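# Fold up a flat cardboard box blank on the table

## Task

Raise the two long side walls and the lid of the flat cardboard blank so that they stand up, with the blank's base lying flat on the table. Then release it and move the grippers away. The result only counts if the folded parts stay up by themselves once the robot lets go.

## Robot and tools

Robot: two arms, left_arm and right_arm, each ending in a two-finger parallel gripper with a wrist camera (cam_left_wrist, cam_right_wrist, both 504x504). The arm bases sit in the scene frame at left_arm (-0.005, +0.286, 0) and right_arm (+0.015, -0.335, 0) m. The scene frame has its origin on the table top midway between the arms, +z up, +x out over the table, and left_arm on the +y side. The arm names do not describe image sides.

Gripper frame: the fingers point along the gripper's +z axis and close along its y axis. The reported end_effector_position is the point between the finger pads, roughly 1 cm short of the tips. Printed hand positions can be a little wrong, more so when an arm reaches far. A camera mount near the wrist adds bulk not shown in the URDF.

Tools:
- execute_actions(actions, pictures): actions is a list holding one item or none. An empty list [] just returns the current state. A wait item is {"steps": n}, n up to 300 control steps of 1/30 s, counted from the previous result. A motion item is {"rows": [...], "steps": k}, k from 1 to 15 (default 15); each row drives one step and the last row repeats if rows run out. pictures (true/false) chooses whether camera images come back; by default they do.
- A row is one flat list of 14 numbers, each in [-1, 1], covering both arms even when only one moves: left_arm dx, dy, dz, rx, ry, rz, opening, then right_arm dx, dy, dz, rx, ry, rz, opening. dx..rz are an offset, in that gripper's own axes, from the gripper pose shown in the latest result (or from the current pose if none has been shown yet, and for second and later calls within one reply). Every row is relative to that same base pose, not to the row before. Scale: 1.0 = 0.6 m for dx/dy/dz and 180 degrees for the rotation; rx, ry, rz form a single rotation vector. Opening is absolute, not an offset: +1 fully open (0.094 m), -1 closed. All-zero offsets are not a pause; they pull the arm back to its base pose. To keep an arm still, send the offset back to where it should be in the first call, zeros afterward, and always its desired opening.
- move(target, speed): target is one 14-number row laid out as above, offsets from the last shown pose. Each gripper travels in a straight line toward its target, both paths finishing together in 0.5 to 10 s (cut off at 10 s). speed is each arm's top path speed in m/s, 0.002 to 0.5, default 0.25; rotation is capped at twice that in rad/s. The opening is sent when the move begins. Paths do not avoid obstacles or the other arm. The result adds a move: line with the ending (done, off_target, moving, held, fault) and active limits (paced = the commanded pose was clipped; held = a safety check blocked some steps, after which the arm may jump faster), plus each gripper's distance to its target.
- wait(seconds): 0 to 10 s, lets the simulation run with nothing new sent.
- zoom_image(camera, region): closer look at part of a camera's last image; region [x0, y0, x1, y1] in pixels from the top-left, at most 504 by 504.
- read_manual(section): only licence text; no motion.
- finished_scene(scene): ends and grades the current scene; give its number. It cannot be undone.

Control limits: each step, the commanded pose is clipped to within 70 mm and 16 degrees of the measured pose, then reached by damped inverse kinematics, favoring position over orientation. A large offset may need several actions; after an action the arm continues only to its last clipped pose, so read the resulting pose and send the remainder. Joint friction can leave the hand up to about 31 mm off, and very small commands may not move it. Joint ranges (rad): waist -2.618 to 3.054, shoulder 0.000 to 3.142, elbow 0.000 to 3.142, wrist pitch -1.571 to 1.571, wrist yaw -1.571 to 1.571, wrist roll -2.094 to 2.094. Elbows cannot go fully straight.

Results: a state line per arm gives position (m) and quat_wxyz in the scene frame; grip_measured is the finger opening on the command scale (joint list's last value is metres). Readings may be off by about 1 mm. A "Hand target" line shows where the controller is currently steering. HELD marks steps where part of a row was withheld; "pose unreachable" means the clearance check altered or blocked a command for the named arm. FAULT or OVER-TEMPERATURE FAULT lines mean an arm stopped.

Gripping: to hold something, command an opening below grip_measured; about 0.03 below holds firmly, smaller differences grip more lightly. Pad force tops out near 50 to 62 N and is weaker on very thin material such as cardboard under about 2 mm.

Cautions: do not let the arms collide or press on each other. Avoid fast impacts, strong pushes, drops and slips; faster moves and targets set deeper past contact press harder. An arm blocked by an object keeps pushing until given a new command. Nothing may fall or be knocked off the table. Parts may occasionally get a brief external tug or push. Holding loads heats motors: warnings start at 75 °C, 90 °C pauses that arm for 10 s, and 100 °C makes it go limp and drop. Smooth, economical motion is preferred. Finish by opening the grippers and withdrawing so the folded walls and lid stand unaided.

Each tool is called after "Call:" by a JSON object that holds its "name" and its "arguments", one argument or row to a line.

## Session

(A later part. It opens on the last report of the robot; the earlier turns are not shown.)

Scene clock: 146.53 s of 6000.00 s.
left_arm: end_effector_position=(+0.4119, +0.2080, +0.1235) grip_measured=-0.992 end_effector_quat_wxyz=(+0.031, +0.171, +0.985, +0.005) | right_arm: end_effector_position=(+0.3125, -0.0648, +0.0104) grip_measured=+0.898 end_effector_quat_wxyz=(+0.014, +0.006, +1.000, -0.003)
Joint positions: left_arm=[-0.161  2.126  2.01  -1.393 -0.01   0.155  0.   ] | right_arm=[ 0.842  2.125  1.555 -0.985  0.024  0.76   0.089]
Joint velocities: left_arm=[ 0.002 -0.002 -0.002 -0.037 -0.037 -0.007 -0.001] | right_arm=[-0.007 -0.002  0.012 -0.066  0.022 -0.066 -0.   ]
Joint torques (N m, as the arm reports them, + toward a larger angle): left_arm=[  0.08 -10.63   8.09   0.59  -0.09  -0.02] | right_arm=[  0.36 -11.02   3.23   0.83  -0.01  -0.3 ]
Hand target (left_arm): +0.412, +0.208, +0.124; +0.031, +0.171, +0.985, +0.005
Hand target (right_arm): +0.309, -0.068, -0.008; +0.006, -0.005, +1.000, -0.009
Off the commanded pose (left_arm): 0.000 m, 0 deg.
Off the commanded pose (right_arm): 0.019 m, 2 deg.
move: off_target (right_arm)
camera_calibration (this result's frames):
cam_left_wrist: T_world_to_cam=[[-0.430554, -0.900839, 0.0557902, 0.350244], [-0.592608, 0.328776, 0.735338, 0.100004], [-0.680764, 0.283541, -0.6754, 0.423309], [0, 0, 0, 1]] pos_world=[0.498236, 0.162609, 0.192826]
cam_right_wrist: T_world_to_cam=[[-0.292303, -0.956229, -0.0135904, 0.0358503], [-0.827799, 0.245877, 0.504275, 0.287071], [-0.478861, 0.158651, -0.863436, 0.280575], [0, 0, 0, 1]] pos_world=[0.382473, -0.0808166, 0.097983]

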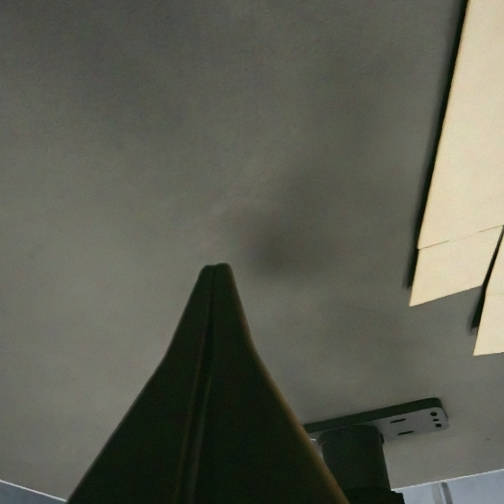

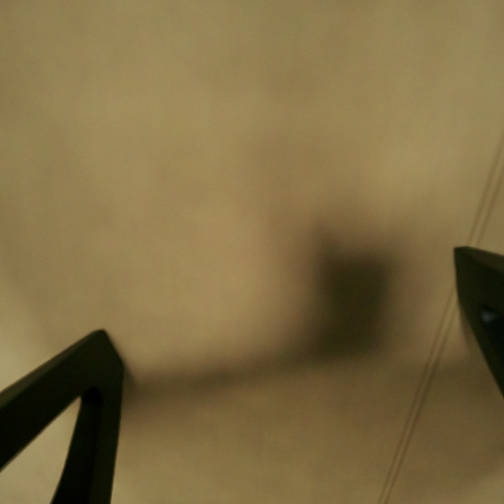

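Call:
{"name": "move", "arguments": {
  "target": [0.205,-0.105,0.125,0.218,-0.277,0.342,-1,0,0,0.025,0,0,0,0.9],
  "speed": 0.4
}}

Call:
{"name": "move", "arguments": {
  "target": [0.065,0,0.045,0,0,0,-1,0,0,0.025,0,0,0,0.9],
  "speed": 0.06
}}

Scene clock: 158.27 s of 6000.00 s.
left_arm: end_effector_position=(+0.2747, +0.1913, +0.0405) grip_measured=-0.993 end_effector_quat_wxyz=(+0.345, +0.616, +0.614, -0.353) | right_arm: end_effector_position=(+0.3125, -0.0647, +0.0107) grip_measured=+0.898 end_effector_quat_wxyz=(+0.014, +0.006, +1.000, -0.003)
Joint positions: left_arm=[ 0.214  1.942  1.011 -0.96   1.001  1.935  0.   ] | right_arm=[ 0.842  2.124  1.555 -0.986  0.023  0.759  0.089]
Joint velocities: left_arm=[-0.017 -0.002  0.007 -0.022 -0.037  0.051 -0.   ] | right_arm=[-0.002 -0.012  0.012 -0.007  0.007 -0.066 -0.   ]
Joint torques (N m, as the arm reports them, + toward a larger angle): left_arm=[ 0.67 -5.78  8.07 -0.37  0.41  0.05] | right_arm=[  0.42 -11.46   3.66   0.95   0.    -0.08]
Hand target (left_arm): +0.280, +0.194, +0.041; +0.348, +0.612, +0.614, -0.356
Hand target (right_arm): +0.312, -0.065, -0.004; +0.013, +0.006, +1.000, -0.004
Off the commanded pose (left_arm): 0.005 m, 1 deg.
Off the commanded pose (right_arm): 0.015 m, 0 deg.
After step 90, 6.00 s passed at rest.
move: off_target (right_arm)
camera_calibration (this result's frames):
cam_left_wrist: T_world_to_cam=[[-0.991244, 0.127782, -0.0332646, 0.241579], [0.131257, 0.980988, -0.142946, -0.202795], [0.0143664, -0.14606, -0.989171, 0.182588], [0, 0, 0, 1]] pos_world=[0.263459, 0.194739, 0.159658]
cam_right_wrist: T_world_to_cam=[[-0.291203, -0.956558, -0.0140799, 0.0355143], [-0.828088, 0.244669, 0.504389, 0.286881], [-0.479032, 0.158539, -0.863362, 0.280836], [0, 0, 0, 1]] pos_world=[0.382434, -0.0807428, 0.0982637]

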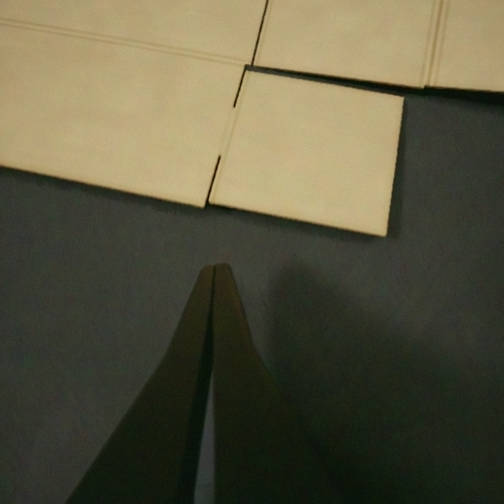

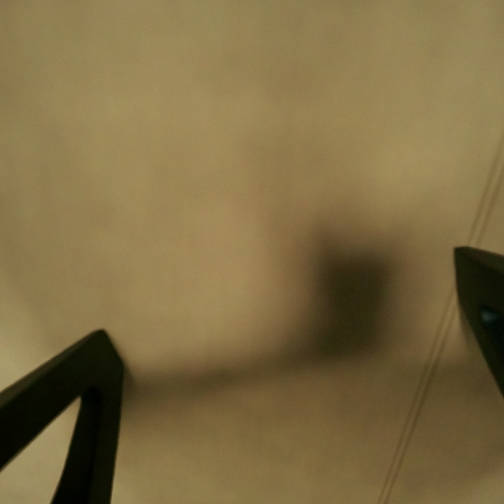

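Scene clock: 159.37 s of 6000.00 s.
left_arm: end_effector_position=(+0.2833, +0.1893, +0.0147) grip_measured=-0.993 end_effector_quat_wxyz=(+0.366, +0.610, +0.608, -0.353) | right_arm: end_effector_position=(+0.3125, -0.0647, +0.0107) grip_measured=+0.898 end_effector_quat_wxyz=(+0.014, +0.006, +1.000, -0.003)
Joint positions: left_arm=[ 0.214  2.032  0.99  -0.825  1.041  1.931  0.   ] | right_arm=[ 0.842  2.124  1.555 -0.986  0.023  0.759  0.089]
Joint velocities: left_arm=[ 0.002  0.002 -0.017  0.037  0.051 -0.051 -0.   ] | right_arm=[-0.017 -0.002  0.012 -0.022  0.037 -0.066 -0.001]
Joint torques (N m, as the arm reports them, + toward a larger angle): left_arm=[-0.49 -5.49  2.39  0.26  0.03 -0.11] | right_arm=[  0.45 -11.54   3.65   0.92  -0.01  -0.09]
Hand target (left_arm): +0.274, +0.189, -0.005; +0.345, +0.616, +0.613, -0.354
Hand target (right_arm): +0.312, -0.065, -0.004; +0.013, +0.006, +1.000, -0.003
Off the commanded pose (left_arm): 0.023 m, 3 deg.
Off the commanded pose (right_arm): 0.015 m, 0 deg.
move: off_target (left_arm, right_arm)
camera_calibration (this result's frames):
cam_left_wrist: T_world_to_cam=[[-0.991635, 0.112372, -0.0635031, 0.253017], [0.121781, 0.977575, -0.171801, -0.201886], [0.0427735, -0.178098, -0.983083, 0.1546], [0, 0, 0, 1]] pos_world=[0.268874, 0.196461, 0.133368]
cam_right_wrist: T_world_to_cam=[[-0.291203, -0.956558, -0.0140799, 0.0355143], [-0.828088, 0.244669, 0.504389, 0.286881], [-0.479032, 0.158539, -0.863362, 0.280836], [0, 0, 0, 1]] pos_world=[0.382434, -0.0807428, 0.0982637]

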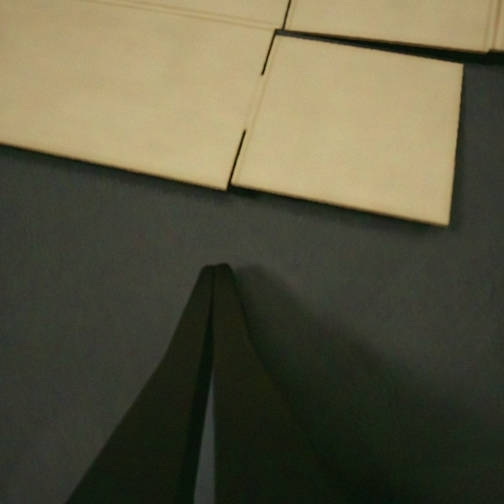

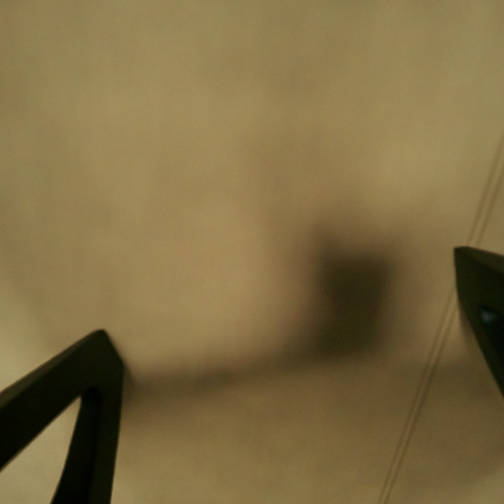

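Call:
{"name": "move", "arguments": {
  "target": [-0.037,0.02,0.085,0,0,0,-1,0,0,0.025,0,0,0,0.9],
  "speed": 0.04
}}

Call:
{"name": "move", "arguments": {
  "target": [-0.062,0,0.028,0,0,0,-1,0,0,0.025,0,0,0,0.9],
  "speed": 0.04
}}

Call:
{"name": "move", "arguments": {
  "target": [-0.045,0,0.035,0,0,0,-1,0,0,0.025,0,0,0,0.9],
  "speed": 0.04
}}

Scene clock: 165.37 s of 6000.00 s.
left_arm: end_effector_position=(+0.3053, +0.1405, +0.0158) grip_measured=-0.993 end_effector_quat_wxyz=(+0.376, +0.604, +0.608, -0.352) | right_arm: end_effector_position=(+0.3156, -0.0645, +0.0108) grip_measured=+0.898 end_effector_quat_wxyz=(+0.021, +0.006, +1.000, -0.004)
Joint positions: left_arm=[ 0.048  2.     0.947 -0.489  1.083  1.568  0.   ] | right_arm=[ 0.842  2.124  1.555 -0.976  0.035  0.759  0.089]
Joint velocities: left_arm=[-0.007 -0.002 -0.012  0.095 -0.066 -0.154  0.   ] | right_arm=[ 0.012  0.022 -0.012 -0.022 -0.051  0.022 -0.001]
Joint torques (N m, as the arm reports them, + toward a larger angle): left_arm=[-1.63 -8.56  2.6   0.61  0.22 -0.16] | right_arm=[  0.51 -11.48   3.58   0.83  -0.13  -0.09]
Hand target (left_arm): +0.295, +0.134, +0.010; +0.365, +0.611, +0.606, -0.355
Hand target (right_arm): +0.313, -0.065, -0.004; +0.013, +0.006, +1.000, -0.003
Off the commanded pose (left_arm): 0.013 m, 1 deg.
Off the commanded pose (right_arm): 0.015 m, 1 deg.
After step 90, 1.20 s passed at rest.
move: off_target (left_arm, right_arm)
camera_calibration (this result's frames):
cam_left_wrist: T_world_to_cam=[[-0.992618, 0.0961548, -0.0739173, 0.283071], [0.108503, 0.976353, -0.186983, -0.15216], [0.0541901, -0.193623, -0.979578, 0.144681], [0, 0, 0, 1]] pos_world=[0.289651, 0.149357, 0.134198]
cam_right_wrist: T_world_to_cam=[[-0.291195, -0.956515, -0.0168801, 0.0366598], [-0.835525, 0.245689, 0.491463, 0.291914], [-0.465944, 0.157215, -0.870735, 0.278255], [0, 0, 0, 1]] pos_world=[0.384228, -0.0804004, 0.0994407]

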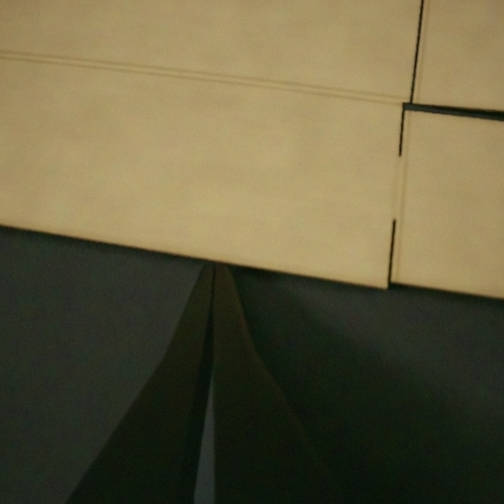

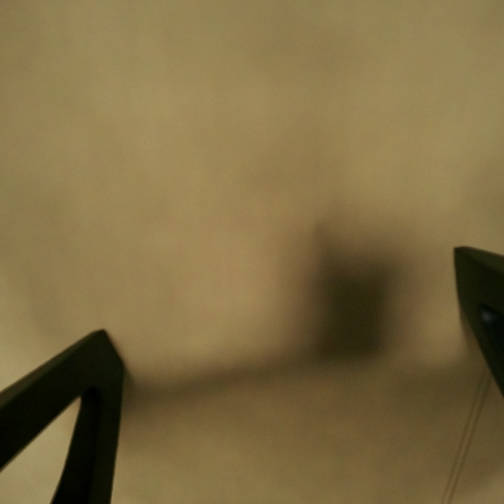

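Scene clock: 166.73 s of 6000.00 s.
left_arm: end_effector_position=(+0.3150, +0.1138, +0.0446) grip_measured=-0.993 end_effector_quat_wxyz=(+0.384, +0.601, +0.608, -0.349) | right_arm: end_effector_position=(+0.3177, -0.0642, +0.0109) grip_measured=+0.898 end_effector_quat_wxyz=(+0.026, +0.006, +1.000, -0.004)
Joint positions: left_arm=[-0.036  1.908  0.947 -0.389  1.078  1.363  0.   ] | right_arm=[ 0.842  2.124  1.555 -0.969  0.042  0.759  0.089]
Joint velocities: left_arm=[-0.017  0.002 -0.007 -0.022  0.051  0.007 -0.001] | right_arm=[-0.007  0.017  0.012  0.051 -0.051 -0.051 -0.   ]
Joint torques (N m, as the arm reports them, + toward a larger angle): left_arm=[-1.4  -8.78  3.67  0.87  0.37 -0.16] | right_arm=[  0.46 -11.58   3.62   0.9   -0.09  -0.09]
Hand target (left_arm): +0.305, +0.108, +0.041; +0.375, +0.605, +0.607, -0.354
Hand target (right_arm): +0.316, -0.065, -0.004; +0.021, +0.006, +1.000, -0.004
Off the commanded pose (left_arm): 0.012 m, 1 deg.
Off the commanded pose (right_arm): 0.015 m, 1 deg.
move: off_target (left_arm, right_arm)
camera_calibration (this result's frames):
cam_left_wrist: T_world_to_cam=[[-0.992885, 0.083398, -0.0849953, 0.299448], [0.0985488, 0.976158, -0.193398, -0.11839], [0.0668398, -0.200398, -0.977432, 0.163856], [0, 0, 0, 1]] pos_world=[0.298033, 0.123431, 0.162714]
cam_right_wrist: T_world_to_cam=[[-0.291205, -0.956458, -0.0196811, 0.0376408], [-0.840339, 0.245911, 0.483072, 0.295178], [-0.457198, 0.157211, -0.87536, 0.276539], [0, 0, 0, 1]] pos_world=[0.385444, -0.0800606, 0.10022]

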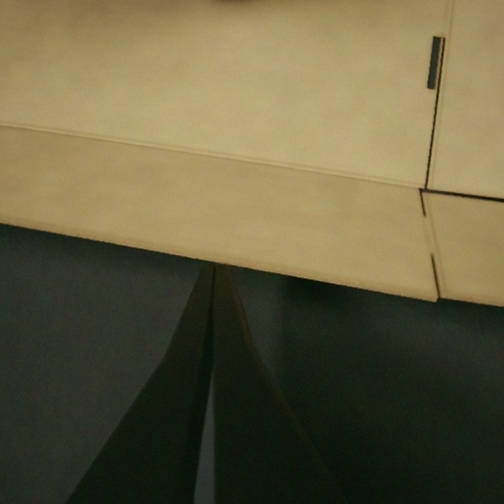

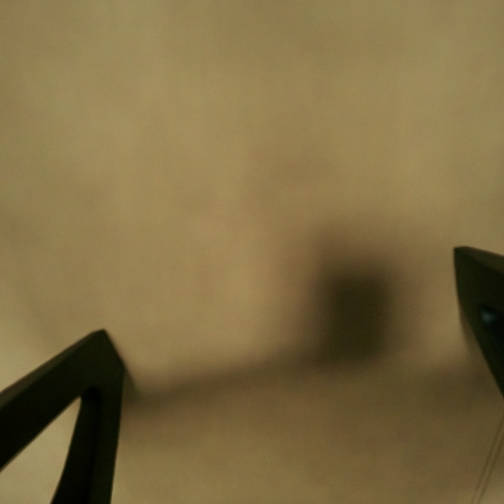

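Scene clock: 167.97 s of 6000.00 s.
left_arm: end_effector_position=(+0.3200, +0.0883, +0.0524) grip_measured=-0.993 end_effector_quat_wxyz=(+0.376, +0.596, +0.617, -0.349) | right_arm: end_effector_position=(+0.3190, -0.0640, +0.0110) grip_measured=+0.898 end_effector_quat_wxyz=(+0.029, +0.006, +1.000, -0.004)
Joint positions: left_arm=[-0.118  1.883  0.947 -0.278  1.042  1.184  0.   ] | right_arm=[ 0.842  2.124  1.555 -0.964  0.046  0.759  0.089]
Joint velocities: left_arm=[-0.007  0.007  0.002 -0.007 -0.022 -0.037  0.001] | right_arm=[ 0.002  0.007  0.002  0.007 -0.007  0.022 -0.001]
Joint torques (N m, as the arm reports them, + toward a larger angle): left_arm=[-1.01 -9.79  5.2   1.13  0.47 -0.13] | right_arm=[  0.34 -11.55   3.68   0.92  -0.07  -0.08]
Hand target (left_arm): +0.315, +0.083, +0.059; +0.383, +0.601, +0.607, -0.350
Hand target (right_arm): +0.318, -0.064, -0.004; +0.026, +0.006, +1.000, -0.004
Off the commanded pose (left_arm): 0.010 m, 1 deg.
Off the commanded pose (right_arm): 0.015 m, 0 deg.
move: off_target (right_arm)
camera_calibration (this result's frames):
cam_left_wrist: T_world_to_cam=[[-0.99521, 0.0724061, -0.0656862, 0.307953], [0.0833557, 0.979541, -0.183169, -0.0884239], [0.0510798, -0.187767, -0.980885, 0.170143], [0, 0, 0, 1]] pos_world=[0.305158, 0.0962643, 0.170922]
cam_right_wrist: T_world_to_cam=[[-0.291226, -0.956417, -0.0213294, 0.0382434], [-0.843406, 0.246164, 0.477567, 0.297292], [-0.451502, 0.157069, -0.878337, 0.275402], [0, 0, 0, 1]] pos_world=[0.38622, -0.0798631, 0.100734]

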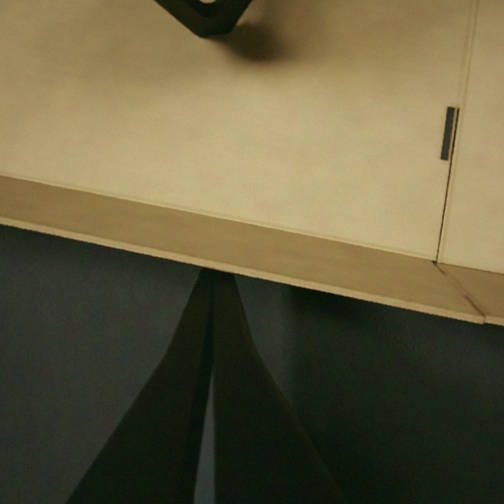

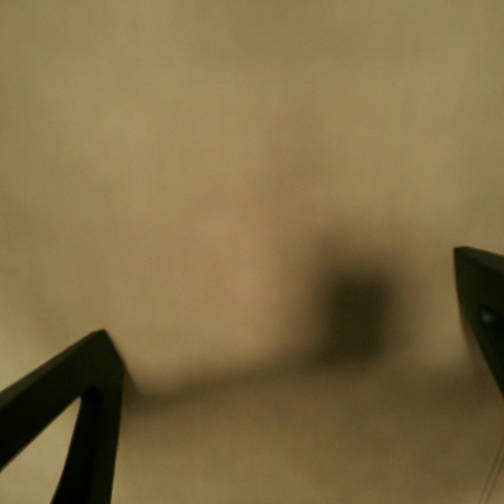

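Call:
{"name": "move", "arguments": {
  "target": [-0.02,-0.008,0.055,0,0,0,-1,0.005,0,0.035,0,0,0,0.9],
  "speed": 0.03
}}

Scene clock: 174.03 s of 6000.00 s.
left_arm: end_effector_position=(+0.3276, +0.0598, +0.0546) grip_measured=-0.993 end_effector_quat_wxyz=(+0.385, +0.595, +0.618, -0.339) | right_arm: end_effector_position=(+0.3191, -0.0641, +0.0101) grip_measured=+0.898 end_effector_quat_wxyz=(+0.030, +0.006, +1.000, -0.004)
Joint positions: left_arm=[-0.203  1.883  0.931 -0.096  0.993  1.012  0.   ] | right_arm=[ 0.842  2.124  1.551 -0.959  0.047  0.759  0.089]
Joint velocities: left_arm=[ 0.012 -0.007  0.002  0.066  0.051 -0.051 -0.001] | right_arm=[-0.022 -0.002  0.002  0.022 -0.007 -0.007 -0.002]
Joint torques (N m, as the arm reports them, + toward a larger angle): left_arm=[-1.3  -7.61  4.9   1.42  0.35 -0.12] | right_arm=[  0.72 -11.36   2.55   1.14   0.    -0.05]
Hand target (left_arm): +0.316, +0.054, +0.047; +0.376, +0.597, +0.617, -0.350
Hand target (right_arm): +0.317, -0.065, -0.009; +0.029, +0.006, +1.000, -0.005
Off the commanded pose (left_arm): 0.014 m, 2 deg.
Off the commanded pose (right_arm): 0.020 m, 0 deg.
After step 90, 1.60 s passed at rest.
move: off_target (left_arm, right_arm)
camera_calibration (this result's frames):
cam_left_wrist: T_world_to_cam=[[-0.994683, 0.0555462, -0.0867248, 0.31967], [0.0704842, 0.981137, -0.180006, -0.0567176], [0.0750903, -0.185161, -0.979835, 0.158512], [0, 0, 0, 1]] pos_world=[0.310066, 0.0672415, 0.17283]
cam_right_wrist: T_world_to_cam=[[-0.291224, -0.956403, -0.0219336, 0.0381371], [-0.844046, 0.246084, 0.476475, 0.298013], [-0.450305, 0.157274, -0.878914, 0.274302], [0, 0, 0, 1]] pos_world=[0.386163, -0.0800025, 0.0999288]

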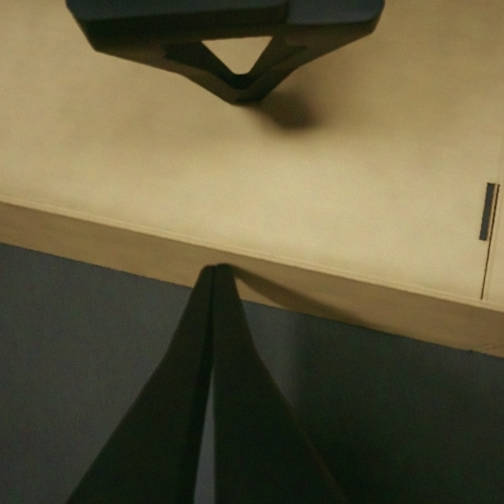

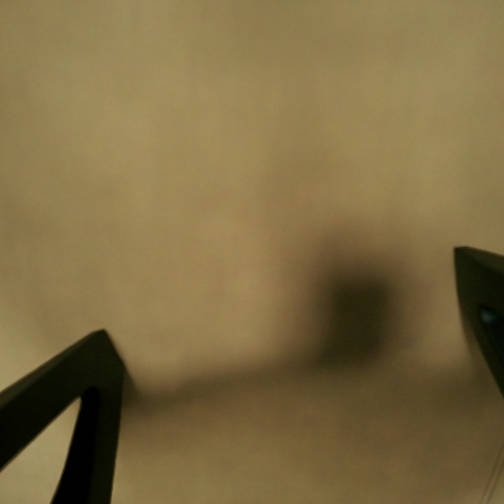

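Call:
{"name": "move", "arguments": {
  "target": [0.0,-0.015,0.055,0,0,0,-1,0.005,0,0.03,0,0,0,0.0],
  "speed": 0.03
}}

Scene clock: 179.60 s of 6000.00 s.
left_arm: end_effector_position=(+0.3335, +0.0354, +0.0554) grip_measured=-0.993 end_effector_quat_wxyz=(+0.404, +0.596, +0.613, -0.327) | right_arm: end_effector_position=(+0.3192, -0.0644, +0.0104) grip_measured=+0.001 end_effector_quat_wxyz=(+0.031, +0.006, +0.999, -0.004)
Joint positions: left_arm=[-0.272  1.896  0.911  0.082  0.945  0.891  0.   ] | right_arm=[ 0.842  2.122  1.549 -0.958  0.049  0.759  0.047]
Joint velocities: left_arm=[-0.007  0.002  0.002  0.051 -0.066  0.007  0.   ] | right_arm=[ 0.002 -0.012 -0.007  0.007  0.066 -0.007 -0.   ]
Joint torques (N m, as the arm reports them, + toward a larger angle): left_arm=[-1.35 -6.26  4.59  1.56  0.27 -0.14] | right_arm=[  0.66 -11.44   2.75   1.08  -0.03  -0.04]
Hand target (left_arm): +0.321, +0.031, +0.039; +0.385, +0.595, +0.618, -0.339
Hand target (right_arm): +0.317, -0.065, -0.008; +0.029, +0.006, +1.000, -0.005
Off the commanded pose (left_arm): 0.021 m, 3 deg.
Off the commanded pose (right_arm): 0.019 m, 0 deg.
After step 90, 1.13 s passed at rest.
move: off_target (left_arm, right_arm)
camera_calibration (this result's frames):
cam_left_wrist: T_world_to_cam=[[-0.990807, 0.0399919, -0.129239, 0.328541], [0.0640473, 0.980132, -0.187723, -0.0304881], [0.119164, -0.194275, -0.973682, 0.139531], [0, 0, 0, 1]] pos_world=[0.310847, 0.0438509, 0.172596]
cam_right_wrist: T_world_to_cam=[[-0.291242, -0.95639, -0.0222911, 0.037869], [-0.845176, 0.246319, 0.474346, 0.298429], [-0.448169, 0.15699, -0.880056, 0.274026], [0, 0, 0, 1]] pos_world=[0.386064, -0.0803107, 0.100444]

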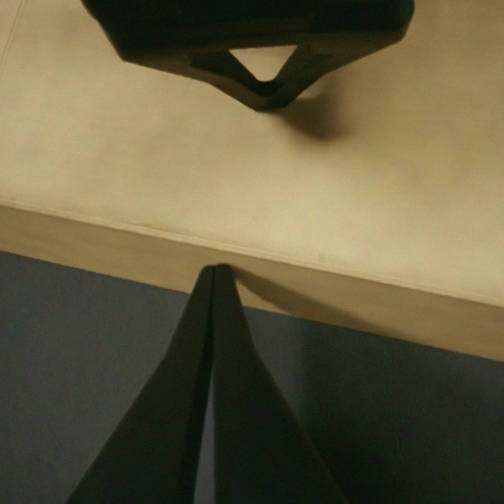

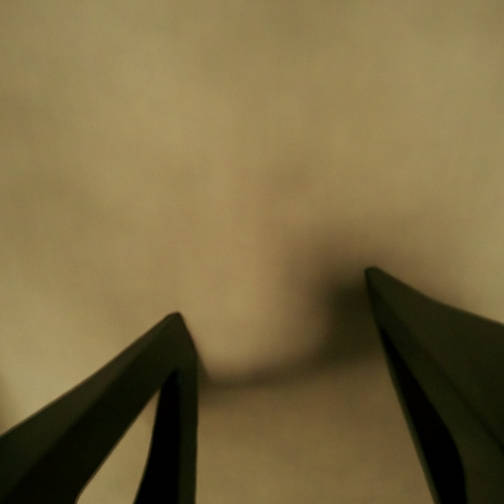

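Call:
{"name": "move", "arguments": {
  "target": [-0.03,0,-0.14,0,-0.1,0,-1,0.005,0,0.025,0,0,0,0.0],
  "speed": 0.08
}}

Scene clock: 185.97 s of 6000.00 s.
left_arm: end_effector_position=(+0.3298, +0.0982, +0.1092) grip_measured=-0.993 end_effector_quat_wxyz=(+0.490, +0.540, +0.543, -0.416) | right_arm: end_effector_position=(+0.3195, -0.0648, +0.0106) grip_measured=+0.001 end_effector_quat_wxyz=(+0.033, +0.007, +0.999, -0.005)
Joint positions: left_arm=[-0.031  1.839  0.85   0.102  1.345  0.953  0.   ] | right_arm=[ 0.842  2.121  1.547 -0.956  0.051  0.759  0.047]
Joint velocities: left_arm=[-0.012  0.007 -0.007  0.022  0.037  0.007 -0.   ] | right_arm=[-0.007 -0.012  0.002  0.051 -0.007 -0.007 -0.   ]
Joint torques (N m, as the arm reports them, + toward a larger angle): left_arm=[ 0.49 -9.04  4.52  1.36  0.36  0.09] | right_arm=[  0.63 -12.     3.11   1.    -0.04  -0.05]
Hand target (left_arm): +0.324, +0.101, +0.110; +0.493, +0.539, +0.541, -0.416
Hand target (right_arm): +0.317, -0.065, -0.004; +0.031, +0.006, +0.999, -0.005
Off the commanded pose (left_arm): 0.007 m, 1 deg.
Off the commanded pose (right_arm): 0.015 m, 0 deg.
After step 90, 1.00 s passed at rest.
move: off_target (right_arm)
camera_calibration (this result's frames):
cam_left_wrist: T_world_to_cam=[[-0.986994, 0.0271946, -0.158438, 0.332566], [0.0995746, 0.877169, -0.469745, -0.0525598], [0.126202, -0.479412, -0.868468, 0.218827], [0, 0, 0, 1]] pos_world=[0.305858, 0.141968, 0.218046]
cam_right_wrist: T_world_to_cam=[[-0.291645, -0.956267, -0.0222897, 0.0377773], [-0.846444, 0.247157, 0.471642, 0.299188], [-0.445507, 0.156419, -0.881508, 0.273485], [0, 0, 0, 1]] pos_world=[0.386103, -0.0805997, 0.100812]

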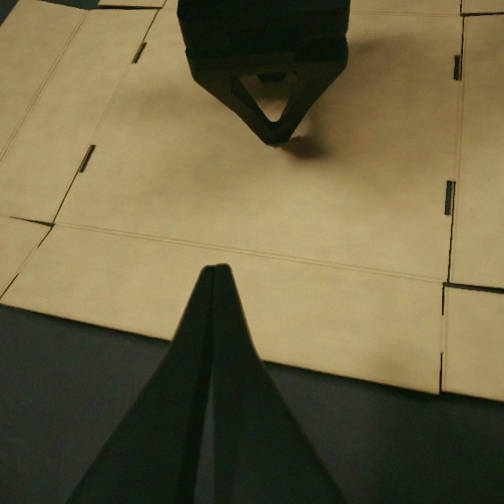

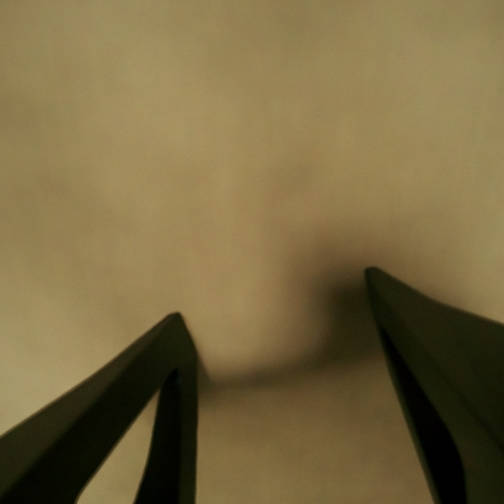

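Call:
{"name": "move", "arguments": {
  "target": [0.08,-0.02,-0.02,0,0.055,-0.025,-1,0.015,-0.04,-0.06,0,0.015,0,0.3],
  "speed": 0.1
}}

Call:
{"name": "move", "arguments": {
  "target": [0.075,-0.01,0.02,0,0,0,-1,0.005,-0.04,0.11,0,0,0,0.3],
  "speed": 0.06
}}

Scene clock: 203.37 s of 6000.00 s.
left_arm: end_effector_position=(+0.3147, +0.1144, +0.0675) grip_measured=-0.993 end_effector_quat_wxyz=(+0.431, +0.552, +0.598, -0.389) | right_arm: end_effector_position=(+0.3082, -0.0861, +0.0390) grip_measured=+0.298 end_effector_quat_wxyz=(+0.009, +0.006, +1.000, -0.010)
Joint positions: left_arm=[-0.004  1.866  0.871 -0.233  1.217  1.218  0.   ] | right_arm=[ 0.81   2.043  1.547 -1.075  0.027  0.727  0.061]
Joint velocities: left_arm=[ 0.002 -0.007 -0.017 -0.037 -0.022  0.037 -0.001] | right_arm=[ 0.012  0.012 -0.007 -0.037 -0.007  0.037 -0.   ]
Joint torques (N m, as the arm reports them, + toward a larger angle): left_arm=[ 0.64 -5.85  8.54  0.76  0.33  0.09] | right_arm=[ -0.16 -14.31   5.51   0.34  -0.07  -0.15]
Hand target (left_arm): +0.321, +0.118, +0.063; +0.426, +0.551, +0.605, -0.386
Hand target (right_arm): +0.308, -0.089, +0.046; +0.009, +0.006, +1.000, -0.005
Off the commanded pose (left_arm): 0.008 m, 1 deg.
Off the commanded pose (right_arm): 0.007 m, 1 deg.
After step 90, 13.07 s passed at rest.
move: done
camera_calibration (this result's frames):
cam_left_wrist: T_world_to_cam=[[-0.996907, 0.0215333, -0.0755786, 0.308718], [0.0458837, 0.940269, -0.337327, -0.0840415], [0.0638004, -0.339752, -0.938349, 0.200601], [0, 0, 0, 1]] pos_world=[0.298821, 0.140528, 0.183216]
cam_right_wrist: T_world_to_cam=[[-0.290933, -0.956741, 0.0020924, 0.0135211], [-0.823348, 0.251482, 0.508778, 0.273283], [-0.487295, 0.146298, -0.860895, 0.308069], [0, 0, 0, 1]] pos_world=[0.379061, -0.100859, 0.126146]

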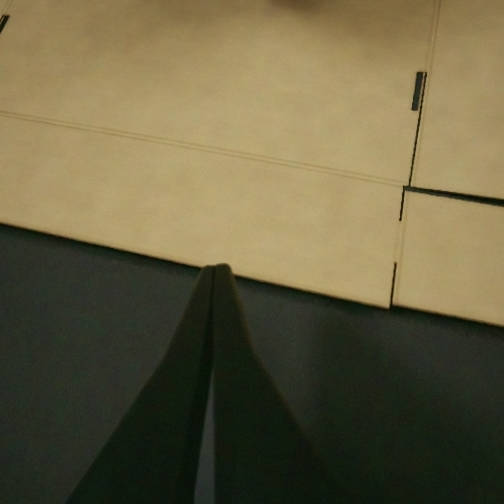

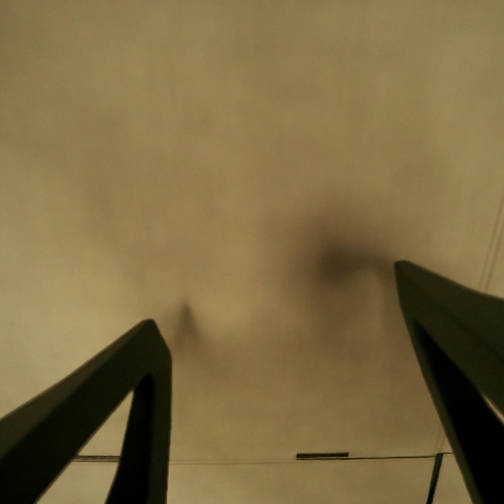

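Scene clock: 204.80 s of 6000.00 s.
left_arm: end_effector_position=(+0.3161, +0.1143, +0.0317) grip_measured=-0.993 end_effector_quat_wxyz=(+0.435, +0.560, +0.592, -0.384) | right_arm: end_effector_position=(+0.3054, -0.0973, +0.0097) grip_measured=+0.298 end_effector_quat_wxyz=(+0.021, +0.002, +1.000, +0.005)
Joint positions: left_arm=[-0.004  1.982  0.84  -0.085  1.217  1.242  0.   ] | right_arm=[ 0.789  2.011  1.376 -0.897  0.019  0.697  0.061]
Joint velocities: left_arm=[-0.002 -0.002 -0.012  0.095  0.007 -0.066 -0.001] | right_arm=[ 0.017 -0.002 -0.002 -0.081 -0.037  0.051  0.   ]
Joint torques (N m, as the arm reports them, + toward a larger angle): left_arm=[ 0.73 -6.39  3.48  1.07  0.4   0.04] | right_arm=[-1.3  -7.04  1.19  1.32  0.06 -0.22]
Hand target (left_arm): +0.309, +0.117, +0.021; +0.430, +0.553, +0.598, -0.389
Hand target (right_arm): +0.304, -0.112, -0.024; +0.007, +0.006, +1.000, -0.011
Off the commanded pose (left_arm): 0.013 m, 1 deg.
Off the commanded pose (right_arm): 0.039 m, 2 deg.
move: off_target (left_arm, right_arm)
camera_calibration (this result's frames):
cam_left_wrist: T_world_to_cam=[[-0.994744, 0.0294007, -0.0980777, 0.30658], [0.0607518, 0.940533, -0.334226, -0.100954], [0.0824188, -0.338428, -0.937376, 0.16087], [0, 0, 0, 1]] pos_world=[0.297843, 0.14038, 0.147123]
cam_right_wrist: T_world_to_cam=[[-0.282741, -0.958604, -0.0337114, -0.000317904], [-0.837375, 0.229538, 0.496101, 0.291005], [-0.467826, 0.168497, -0.86761, 0.279326], [0, 0, 0, 1]] pos_world=[0.374266, -0.114167, 0.0979681]

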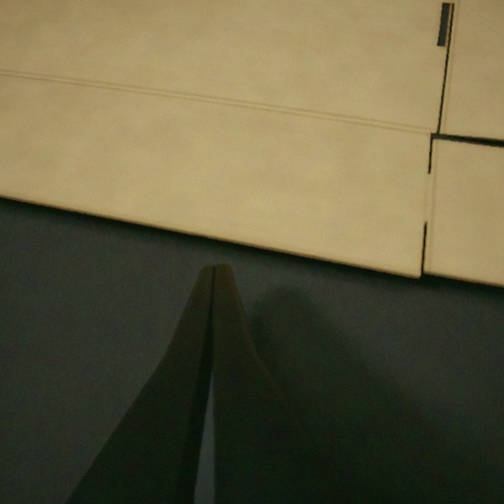

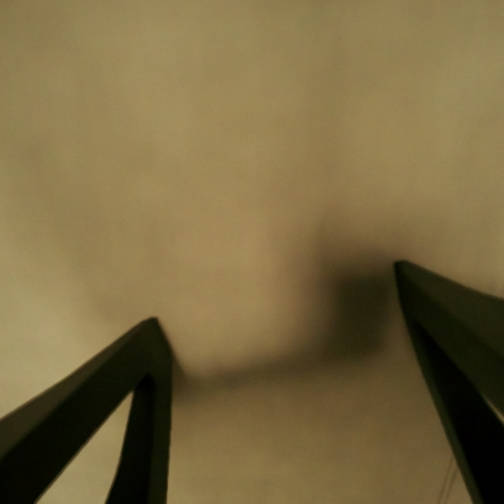

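Call:
{"name": "move", "arguments": {
  "target": [0.047,-0.01,0.018,0,0.015,0,-1,0.005,-0.015,0.07,0,0,0,0.3],
  "speed": 0.05
}}

Call:
{"name": "move", "arguments": {
  "target": [-0.018,-0.01,0.08,0,0,0,-1,0.005,-0.015,0.07,0,0,0,0.3],
  "speed": 0.04
}}

Scene clock: 210.17 s of 6000.00 s.
left_arm: end_effector_position=(+0.3225, +0.1152, +0.0177) grip_measured=-0.993 end_effector_quat_wxyz=(+0.437, +0.569, +0.593, -0.365) | right_arm: end_effector_position=(+0.3053, -0.0976, +0.0100) grip_measured=+0.298 end_effector_quat_wxyz=(+0.035, +0.002, +0.999, +0.016)
Joint positions: left_arm=[-0.007  2.022  0.84  -0.018  1.185  1.242  0.   ] | right_arm=[ 0.789  1.98   1.329 -0.846  0.02   0.697  0.061]
Joint velocities: left_arm=[-0.032 -0.007  0.002  0.066  0.007  0.037 -0.001] | right_arm=[ 0.017  0.007 -0.022 -0.037 -0.081 -0.022 -0.001]
Joint torques (N m, as the arm reports them, + toward a larger angle): left_arm=[-0.52 -6.15  3.01  1.07  0.29  0.03] | right_arm=[-0.63 -5.56  0.82  1.57 -0.03 -0.21]
Hand target (left_arm): +0.311, +0.113, +0.002; +0.421, +0.569, +0.602, -0.371
Hand target (right_arm): +0.301, -0.108, -0.029; +0.019, +0.002, +1.000, +0.004
Off the commanded pose (left_arm): 0.020 m, 2 deg.
Off the commanded pose (right_arm): 0.043 m, 2 deg.
After step 90, 1.20 s passed at rest.
move: off_target (left_arm, right_arm)
camera_calibration (this result's frames):
cam_left_wrist: T_world_to_cam=[[-0.99169, 0.0245509, -0.126286, 0.31166], [0.0623922, 0.950237, -0.305216, -0.108991], [0.112508, -0.310559, -0.943872, 0.134735], [0, 0, 0, 1]] pos_world=[0.300711, 0.137759, 0.133265]
cam_right_wrist: T_world_to_cam=[[-0.281425, -0.95751, -0.0630418, -0.00057228], [-0.85102, 0.218693, 0.477429, 0.2941], [-0.443356, 0.18801, -0.876406, 0.274156], [0, 0, 0, 1]] pos_world=[0.371673, -0.11641, 0.0998241]

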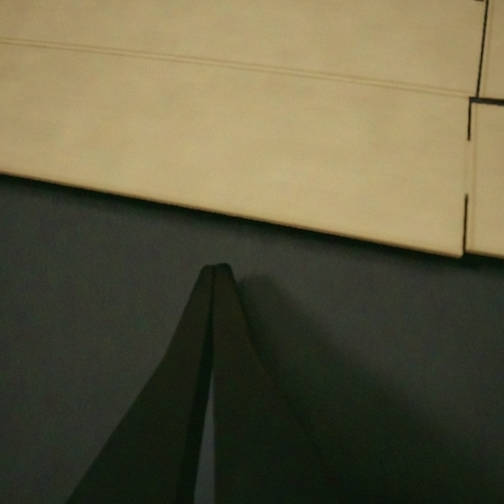

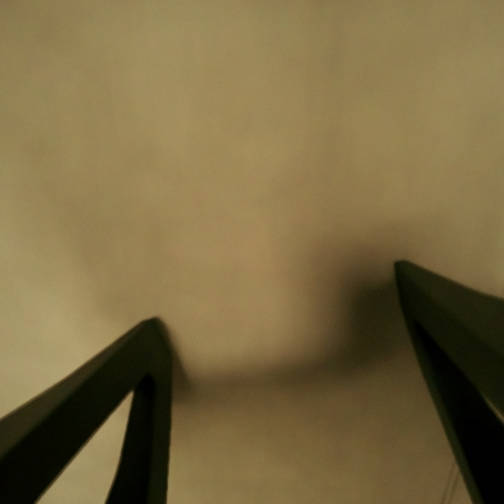

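Scene clock: 211.77 s of 6000.00 s.
left_arm: end_effector_position=(+0.3438, +0.0843, +0.0223) grip_measured=-0.993 end_effector_quat_wxyz=(+0.458, +0.564, +0.601, -0.332) | right_arm: end_effector_position=(+0.3099, -0.1078, +0.0093) grip_measured=+0.299 end_effector_quat_wxyz=(+0.058, +0.004, +0.998, +0.002)
Joint positions: left_arm=[-0.11   2.022  0.796  0.353  1.084  0.938  0.   ] | right_arm=[ 0.784  1.957  1.29  -0.813  0.072  0.694  0.061]
Joint velocities: left_arm=[-0.022 -0.007 -0.017  0.037 -0.037 -0.051  0.   ] | right_arm=[ 0.012 -0.007  0.002 -0.066 -0.022  0.066 -0.001]
Joint torques (N m, as the arm reports them, + toward a larger angle): left_arm=[-3.   -6.34  3.5   1.49  0.51 -0.1 ] | right_arm=[-0.29 -5.48  1.24  1.74 -0.61 -0.18]
Hand target (left_arm): +0.321, +0.068, +0.011; +0.436, +0.570, +0.593, -0.366
Hand target (right_arm): +0.302, -0.107, -0.029; +0.033, +0.003, +0.999, +0.013
Off the commanded pose (left_arm): 0.031 m, 5 deg.
Off the commanded pose (right_arm): 0.042 m, 3 deg.
move: off_target (left_arm, right_arm)
camera_calibration (this result's frames):
cam_left_wrist: T_world_to_cam=[[-0.983619, -0.0312282, -0.177532, 0.337186], [0.0214333, 0.957631, -0.2872, -0.0665234], [0.178979, -0.286301, -0.941275, 0.102093], [0, 0, 0, 1]] pos_world=[0.314816, 0.103464, 0.136853]
cam_right_wrist: T_world_to_cam=[[-0.284808, -0.957371, -0.0482118, -0.00820189], [-0.870612, 0.237296, 0.430958, 0.309041], [-0.401147, 0.164714, -0.901083, 0.262088], [0, 0, 0, 1]] pos_world=[0.371855, -0.124356, 0.102584]

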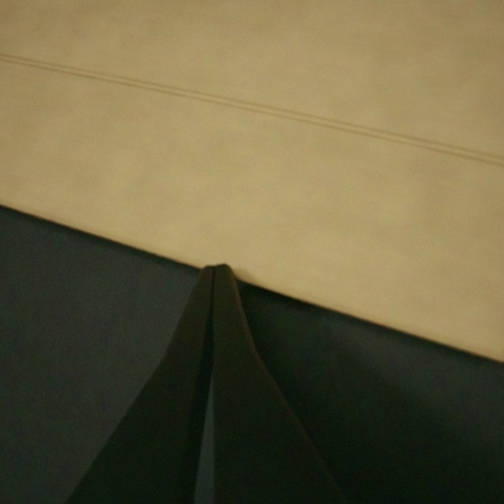

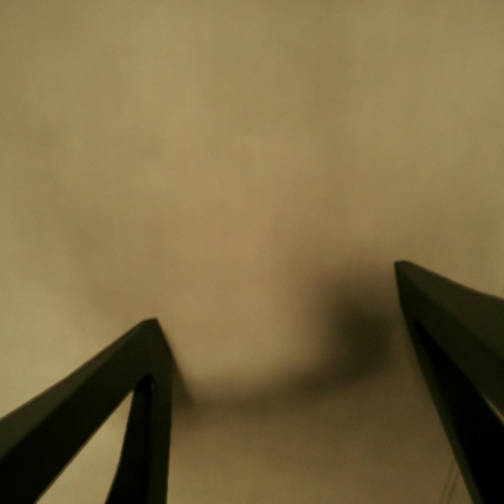

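Call:
{"name": "move", "arguments": {
  "target": [-0.062,-0.025,0.012,0,0,-0.02,-1,0.007,0.005,0.065,0,0.015,0,0.3],
  "speed": 0.03
}}

Scene clock: 217.63 s of 6000.00 s.
left_arm: end_effector_position=(+0.3426, +0.0663, +0.0552) grip_measured=-0.993 end_effector_quat_wxyz=(+0.460, +0.545, +0.617, -0.333) | right_arm: end_effector_position=(+0.3103, -0.1087, +0.0096) grip_measured=+0.299 end_effector_quat_wxyz=(+0.059, +0.004, +0.998, -0.001)
Joint positions: left_arm=[-0.17   1.905  0.773  0.381  1.024  0.77   0.   ] | right_arm=[ 0.784  1.957  1.291 -0.815  0.077  0.694  0.061]
Joint velocities: left_arm=[-0.002  0.007 -0.007  0.022 -0.095 -0.037 -0.   ] | right_arm=[-0.002 -0.012  0.007  0.022 -0.022  0.037 -0.001]
Joint torques (N m, as the arm reports them, + toward a larger angle): left_arm=[-1.23 -9.01  3.63  1.54  0.22 -0.14] | right_arm=[-0.01 -3.62  3.73  1.41 -0.42 -0.12]
Hand target (left_arm): +0.328, +0.061, +0.052; +0.447, +0.545, +0.618, -0.347
Hand target (right_arm): +0.307, -0.107, -0.027; +0.034, +0.004, +0.999, +0.001
Off the commanded pose (left_arm): 0.015 m, 2 deg.
Off the commanded pose (right_arm): 0.040 m, 3 deg.
After step 90, 1.27 s passed at rest.
move: off_target (left_arm, right_arm)
camera_calibration (this result's frames):
cam_left_wrist: T_world_to_cam=[[-0.985783, -0.0727127, -0.151472, 0.34327], [-0.0248378, 0.954668, -0.296634, -0.023263], [0.166175, -0.288655, -0.942902, 0.132775], [0, 0, 0, 1]] pos_world=[0.315748, 0.0854947, 0.170289]
cam_right_wrist: T_world_to_cam=[[-0.285193, -0.95747, -0.043769, -0.00888427], [-0.871538, 0.240053, 0.427546, 0.310118], [-0.398856, 0.160079, -0.902933, 0.261485], [0, 0, 0, 1]] pos_world=[0.372041, -0.124809, 0.103125]

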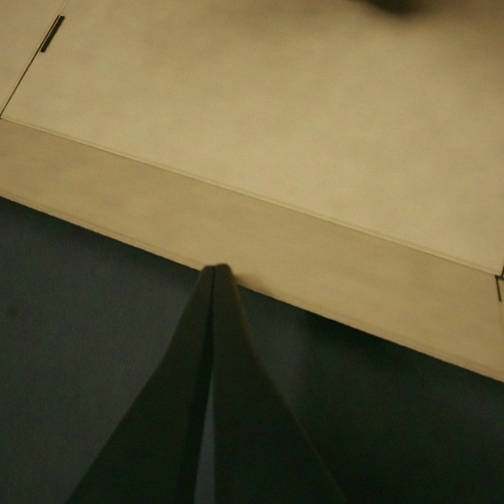

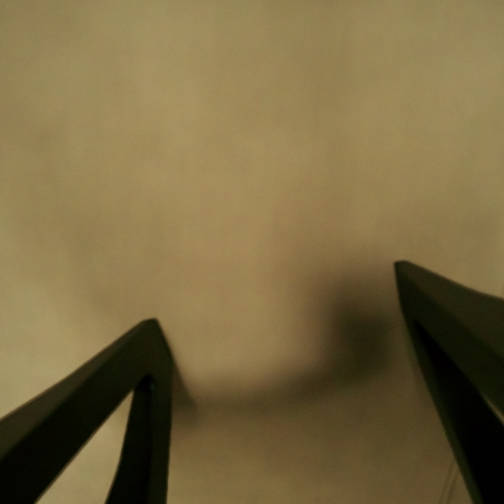

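Call:
{"name": "move", "arguments": {
  "target": [0.06,-0.02,-0.045,0.06,0.04,-0.02,-1,0.007,0.005,0.065,0,0.015,0,0.3],
  "speed": 0.08
}}

Call:
{"name": "move", "arguments": {
  "target": [0.06,-0.01,0.033,0,0,0,-1,0.007,0.005,0.065,0,0.015,0,0.3],
  "speed": 0.05
}}

Call:
{"name": "move", "arguments": {
  "target": [-0.012,-0.01,0.075,0,0,0,-1,0.007,0.005,0.065,0,0.015,0,0.3],
  "speed": 0.04
}}

Scene clock: 228.10 s of 6000.00 s.
left_arm: end_effector_position=(+0.3216, +0.0995, +0.0335) grip_measured=-0.993 end_effector_quat_wxyz=(+0.360, +0.587, +0.625, -0.366) | right_arm: end_effector_position=(+0.3105, -0.1093, +0.0097) grip_measured=+0.299 end_effector_quat_wxyz=(+0.060, +0.004, +0.998, -0.003)
Joint positions: left_arm=[-0.08   1.967  0.984 -0.347  1.064  1.257  0.   ] | right_arm=[ 0.784  1.957  1.293 -0.818  0.081  0.694  0.061]
Joint velocities: left_arm=[-0.002  0.017  0.007 -0.081 -0.007  0.037 -0.   ] | right_arm=[-0.007  0.007 -0.002  0.051 -0.037  0.007 -0.001]
Joint torques (N m, as the arm reports them, + toward a larger angle): left_arm=[ 0.66 -6.58  8.26  0.65  0.35 -0.01] | right_arm=[ 0.05 -3.6   3.74  1.38 -0.37 -0.13]
Hand target (left_arm): +0.327, +0.102, +0.030; +0.358, +0.585, +0.629, -0.367
Hand target (right_arm): +0.308, -0.108, -0.027; +0.035, +0.005, +0.999, -0.002
Off the commanded pose (left_arm): 0.006 m, 1 deg.
Off the commanded pose (right_arm): 0.040 m, 3 deg.
After step 90, 5.47 s passed at rest.
move: off_target (right_arm)
camera_calibration (this result's frames):
cam_left_wrist: T_world_to_cam=[[-0.997062, 0.0754854, -0.0129789, 0.305956], [0.0765736, 0.978572, -0.191135, -0.100403], [-0.00172714, -0.191568, -0.981478, 0.170953], [0, 0, 0, 1]] pos_world=[0.313041, 0.107906, 0.152567]
cam_right_wrist: T_world_to_cam=[[-0.285444, -0.957535, -0.0405972, -0.00933524], [-0.87189, 0.241859, 0.425808, 0.310706], [-0.397907, 0.156941, -0.903902, 0.261173], [0, 0, 0, 1]] pos_world=[0.372159, -0.125075, 0.103394]

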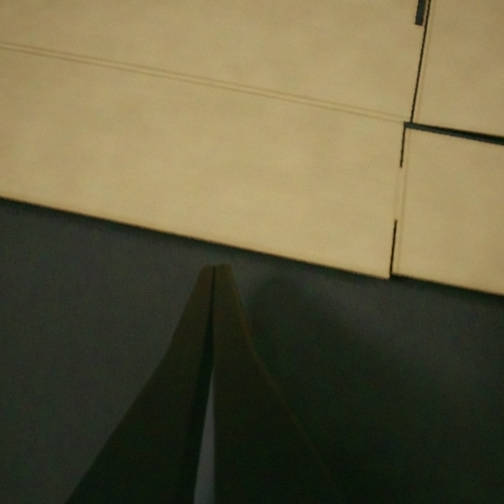

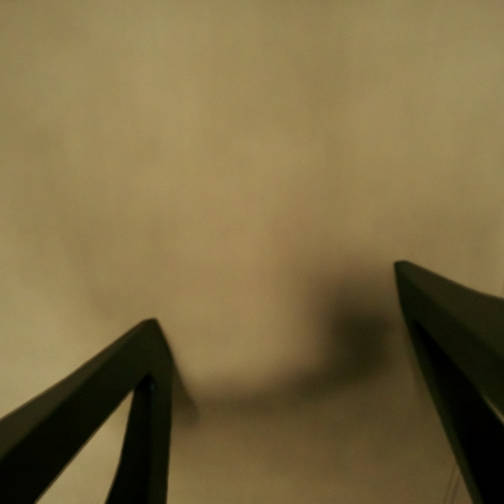

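Scene clock: 229.27 s of 6000.00 s.
left_arm: end_effector_position=(+0.3258, +0.0962, +0.0164) grip_measured=-0.993 end_effector_quat_wxyz=(+0.387, +0.592, +0.606, -0.364) | right_arm: end_effector_position=(+0.3106, -0.1093, +0.0099) grip_measured=+0.299 end_effector_quat_wxyz=(+0.060, +0.004, +0.998, -0.003)
Joint positions: left_arm=[-0.08   2.03   0.948 -0.191  1.098  1.257  0.   ] | right_arm=[ 0.784  1.957  1.293 -0.818  0.081  0.694  0.061]
Joint velocities: left_arm=[-0.002 -0.007 -0.007 -0.095 -0.037 -0.081  0.   ] | right_arm=[ 0.007  0.002 -0.002 -0.11   0.007 -0.051  0.001]
Joint torques (N m, as the arm reports them, + toward a larger angle): left_arm=[-0.13 -5.99  2.95  1.    0.01 -0.05] | right_arm=[-0.06 -3.61  3.74  1.38 -0.36 -0.13]
Hand target (left_arm): +0.314, +0.099, -0.006; +0.360, +0.588, +0.625, -0.367
Hand target (right_arm): +0.308, -0.109, -0.027; +0.036, +0.005, +0.999, -0.004
Off the commanded pose (left_arm): 0.027 m, 4 deg.
Off the commanded pose (right_arm): 0.040 m, 3 deg.
move: off_target (left_arm, right_arm)
camera_calibration (this result's frames):
cam_left_wrist: T_world_to_cam=[[-0.994181, 0.0829018, -0.0687884, 0.309475], [0.0963815, 0.969751, -0.22426, -0.105884], [0.0481161, -0.229585, -0.972098, 0.140908], [0, 0, 0, 1]] pos_world=[0.311099, 0.109376, 0.134519]
cam_right_wrist: T_world_to_cam=[[-0.285466, -0.957537, -0.0403853, -0.00929441], [-0.871984, 0.242014, 0.425526, 0.310767], [-0.397684, 0.156689, -0.904044, 0.261281], [0, 0, 0, 1]] pos_world=[0.372238, -0.12505, 0.103595]

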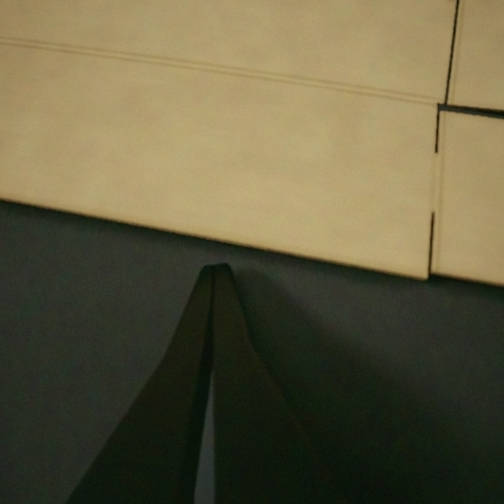

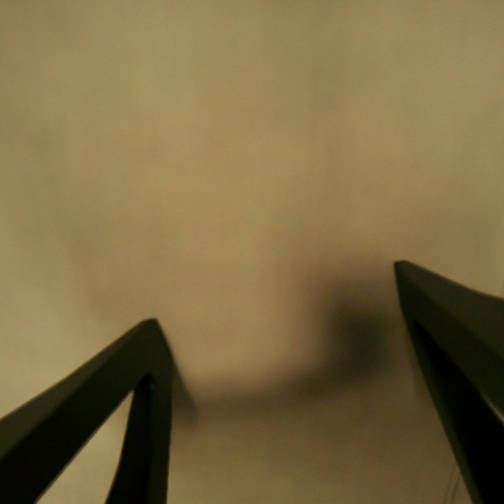

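Scene clock: 230.73 s of 6000.00 s.
left_arm: end_effector_position=(+0.3317, +0.0542, +0.0194) grip_measured=-0.993 end_effector_quat_wxyz=(+0.403, +0.598, +0.596, -0.354) | right_arm: end_effector_position=(+0.3105, -0.1094, +0.0096) grip_measured=+0.299 end_effector_quat_wxyz=(+0.059, +0.004, +0.998, -0.004)
Joint positions: left_arm=[-0.202  2.03   0.908  0.103  1.049  1.018  0.   ] | right_arm=[ 0.784  1.959  1.294 -0.819  0.081  0.694  0.061]
Joint velocities: left_arm=[ 0.007 -0.007 -0.002  0.066  0.022 -0.095  0.   ] | right_arm=[-0.012 -0.027 -0.002  0.051  0.051 -0.022  0.001]
Joint torques (N m, as the arm reports them, + toward a larger angle): left_arm=[-0.72 -6.43  3.79  1.4   0.31 -0.08] | right_arm=[ 0.   -3.62  3.68  1.37 -0.35 -0.13]
Hand target (left_arm): +0.321, +0.053, +0.004; +0.386, +0.593, +0.605, -0.365
Hand target (right_arm): +0.308, -0.109, -0.027; +0.036, +0.005, +0.999, -0.004
Off the commanded pose (left_arm): 0.019 m, 3 deg.
Off the commanded pose (right_arm): 0.039 m, 3 deg.
move: off_target (left_arm, right_arm)
camera_calibration (this result's frames):
cam_left_wrist: T_world_to_cam=[[-0.990477, 0.0800071, -0.112048, 0.318771], [0.10415, 0.967672, -0.229703, -0.0673759], [0.0900479, -0.239186, -0.966789, 0.120386], [0, 0, 0, 1]] pos_world=[0.311912, 0.0684884, 0.136629]
cam_right_wrist: T_world_to_cam=[[-0.285513, -0.957576, -0.03912, -0.00945216], [-0.871483, 0.242427, 0.426318, 0.310697], [-0.398748, 0.155812, -0.903727, 0.261185], [0, 0, 0, 1]] pos_world=[0.372216, -0.125068, 0.103215]

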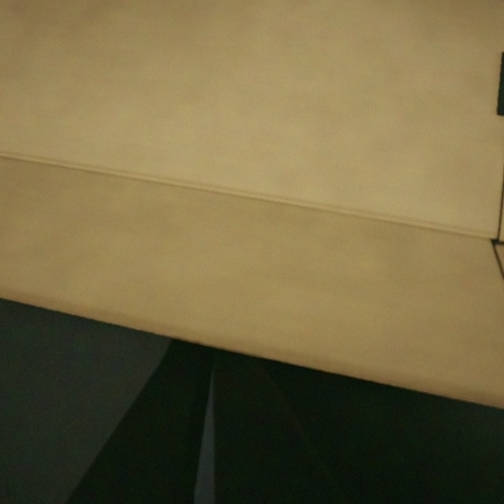

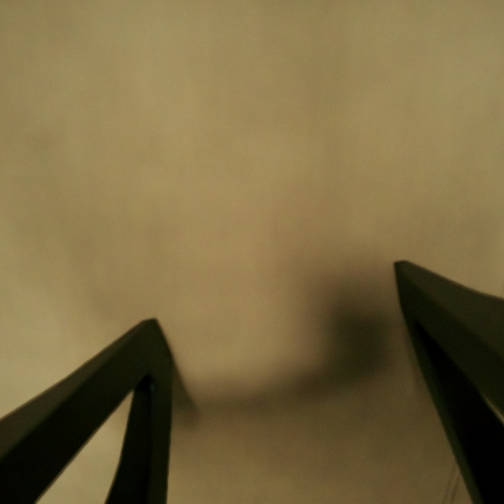

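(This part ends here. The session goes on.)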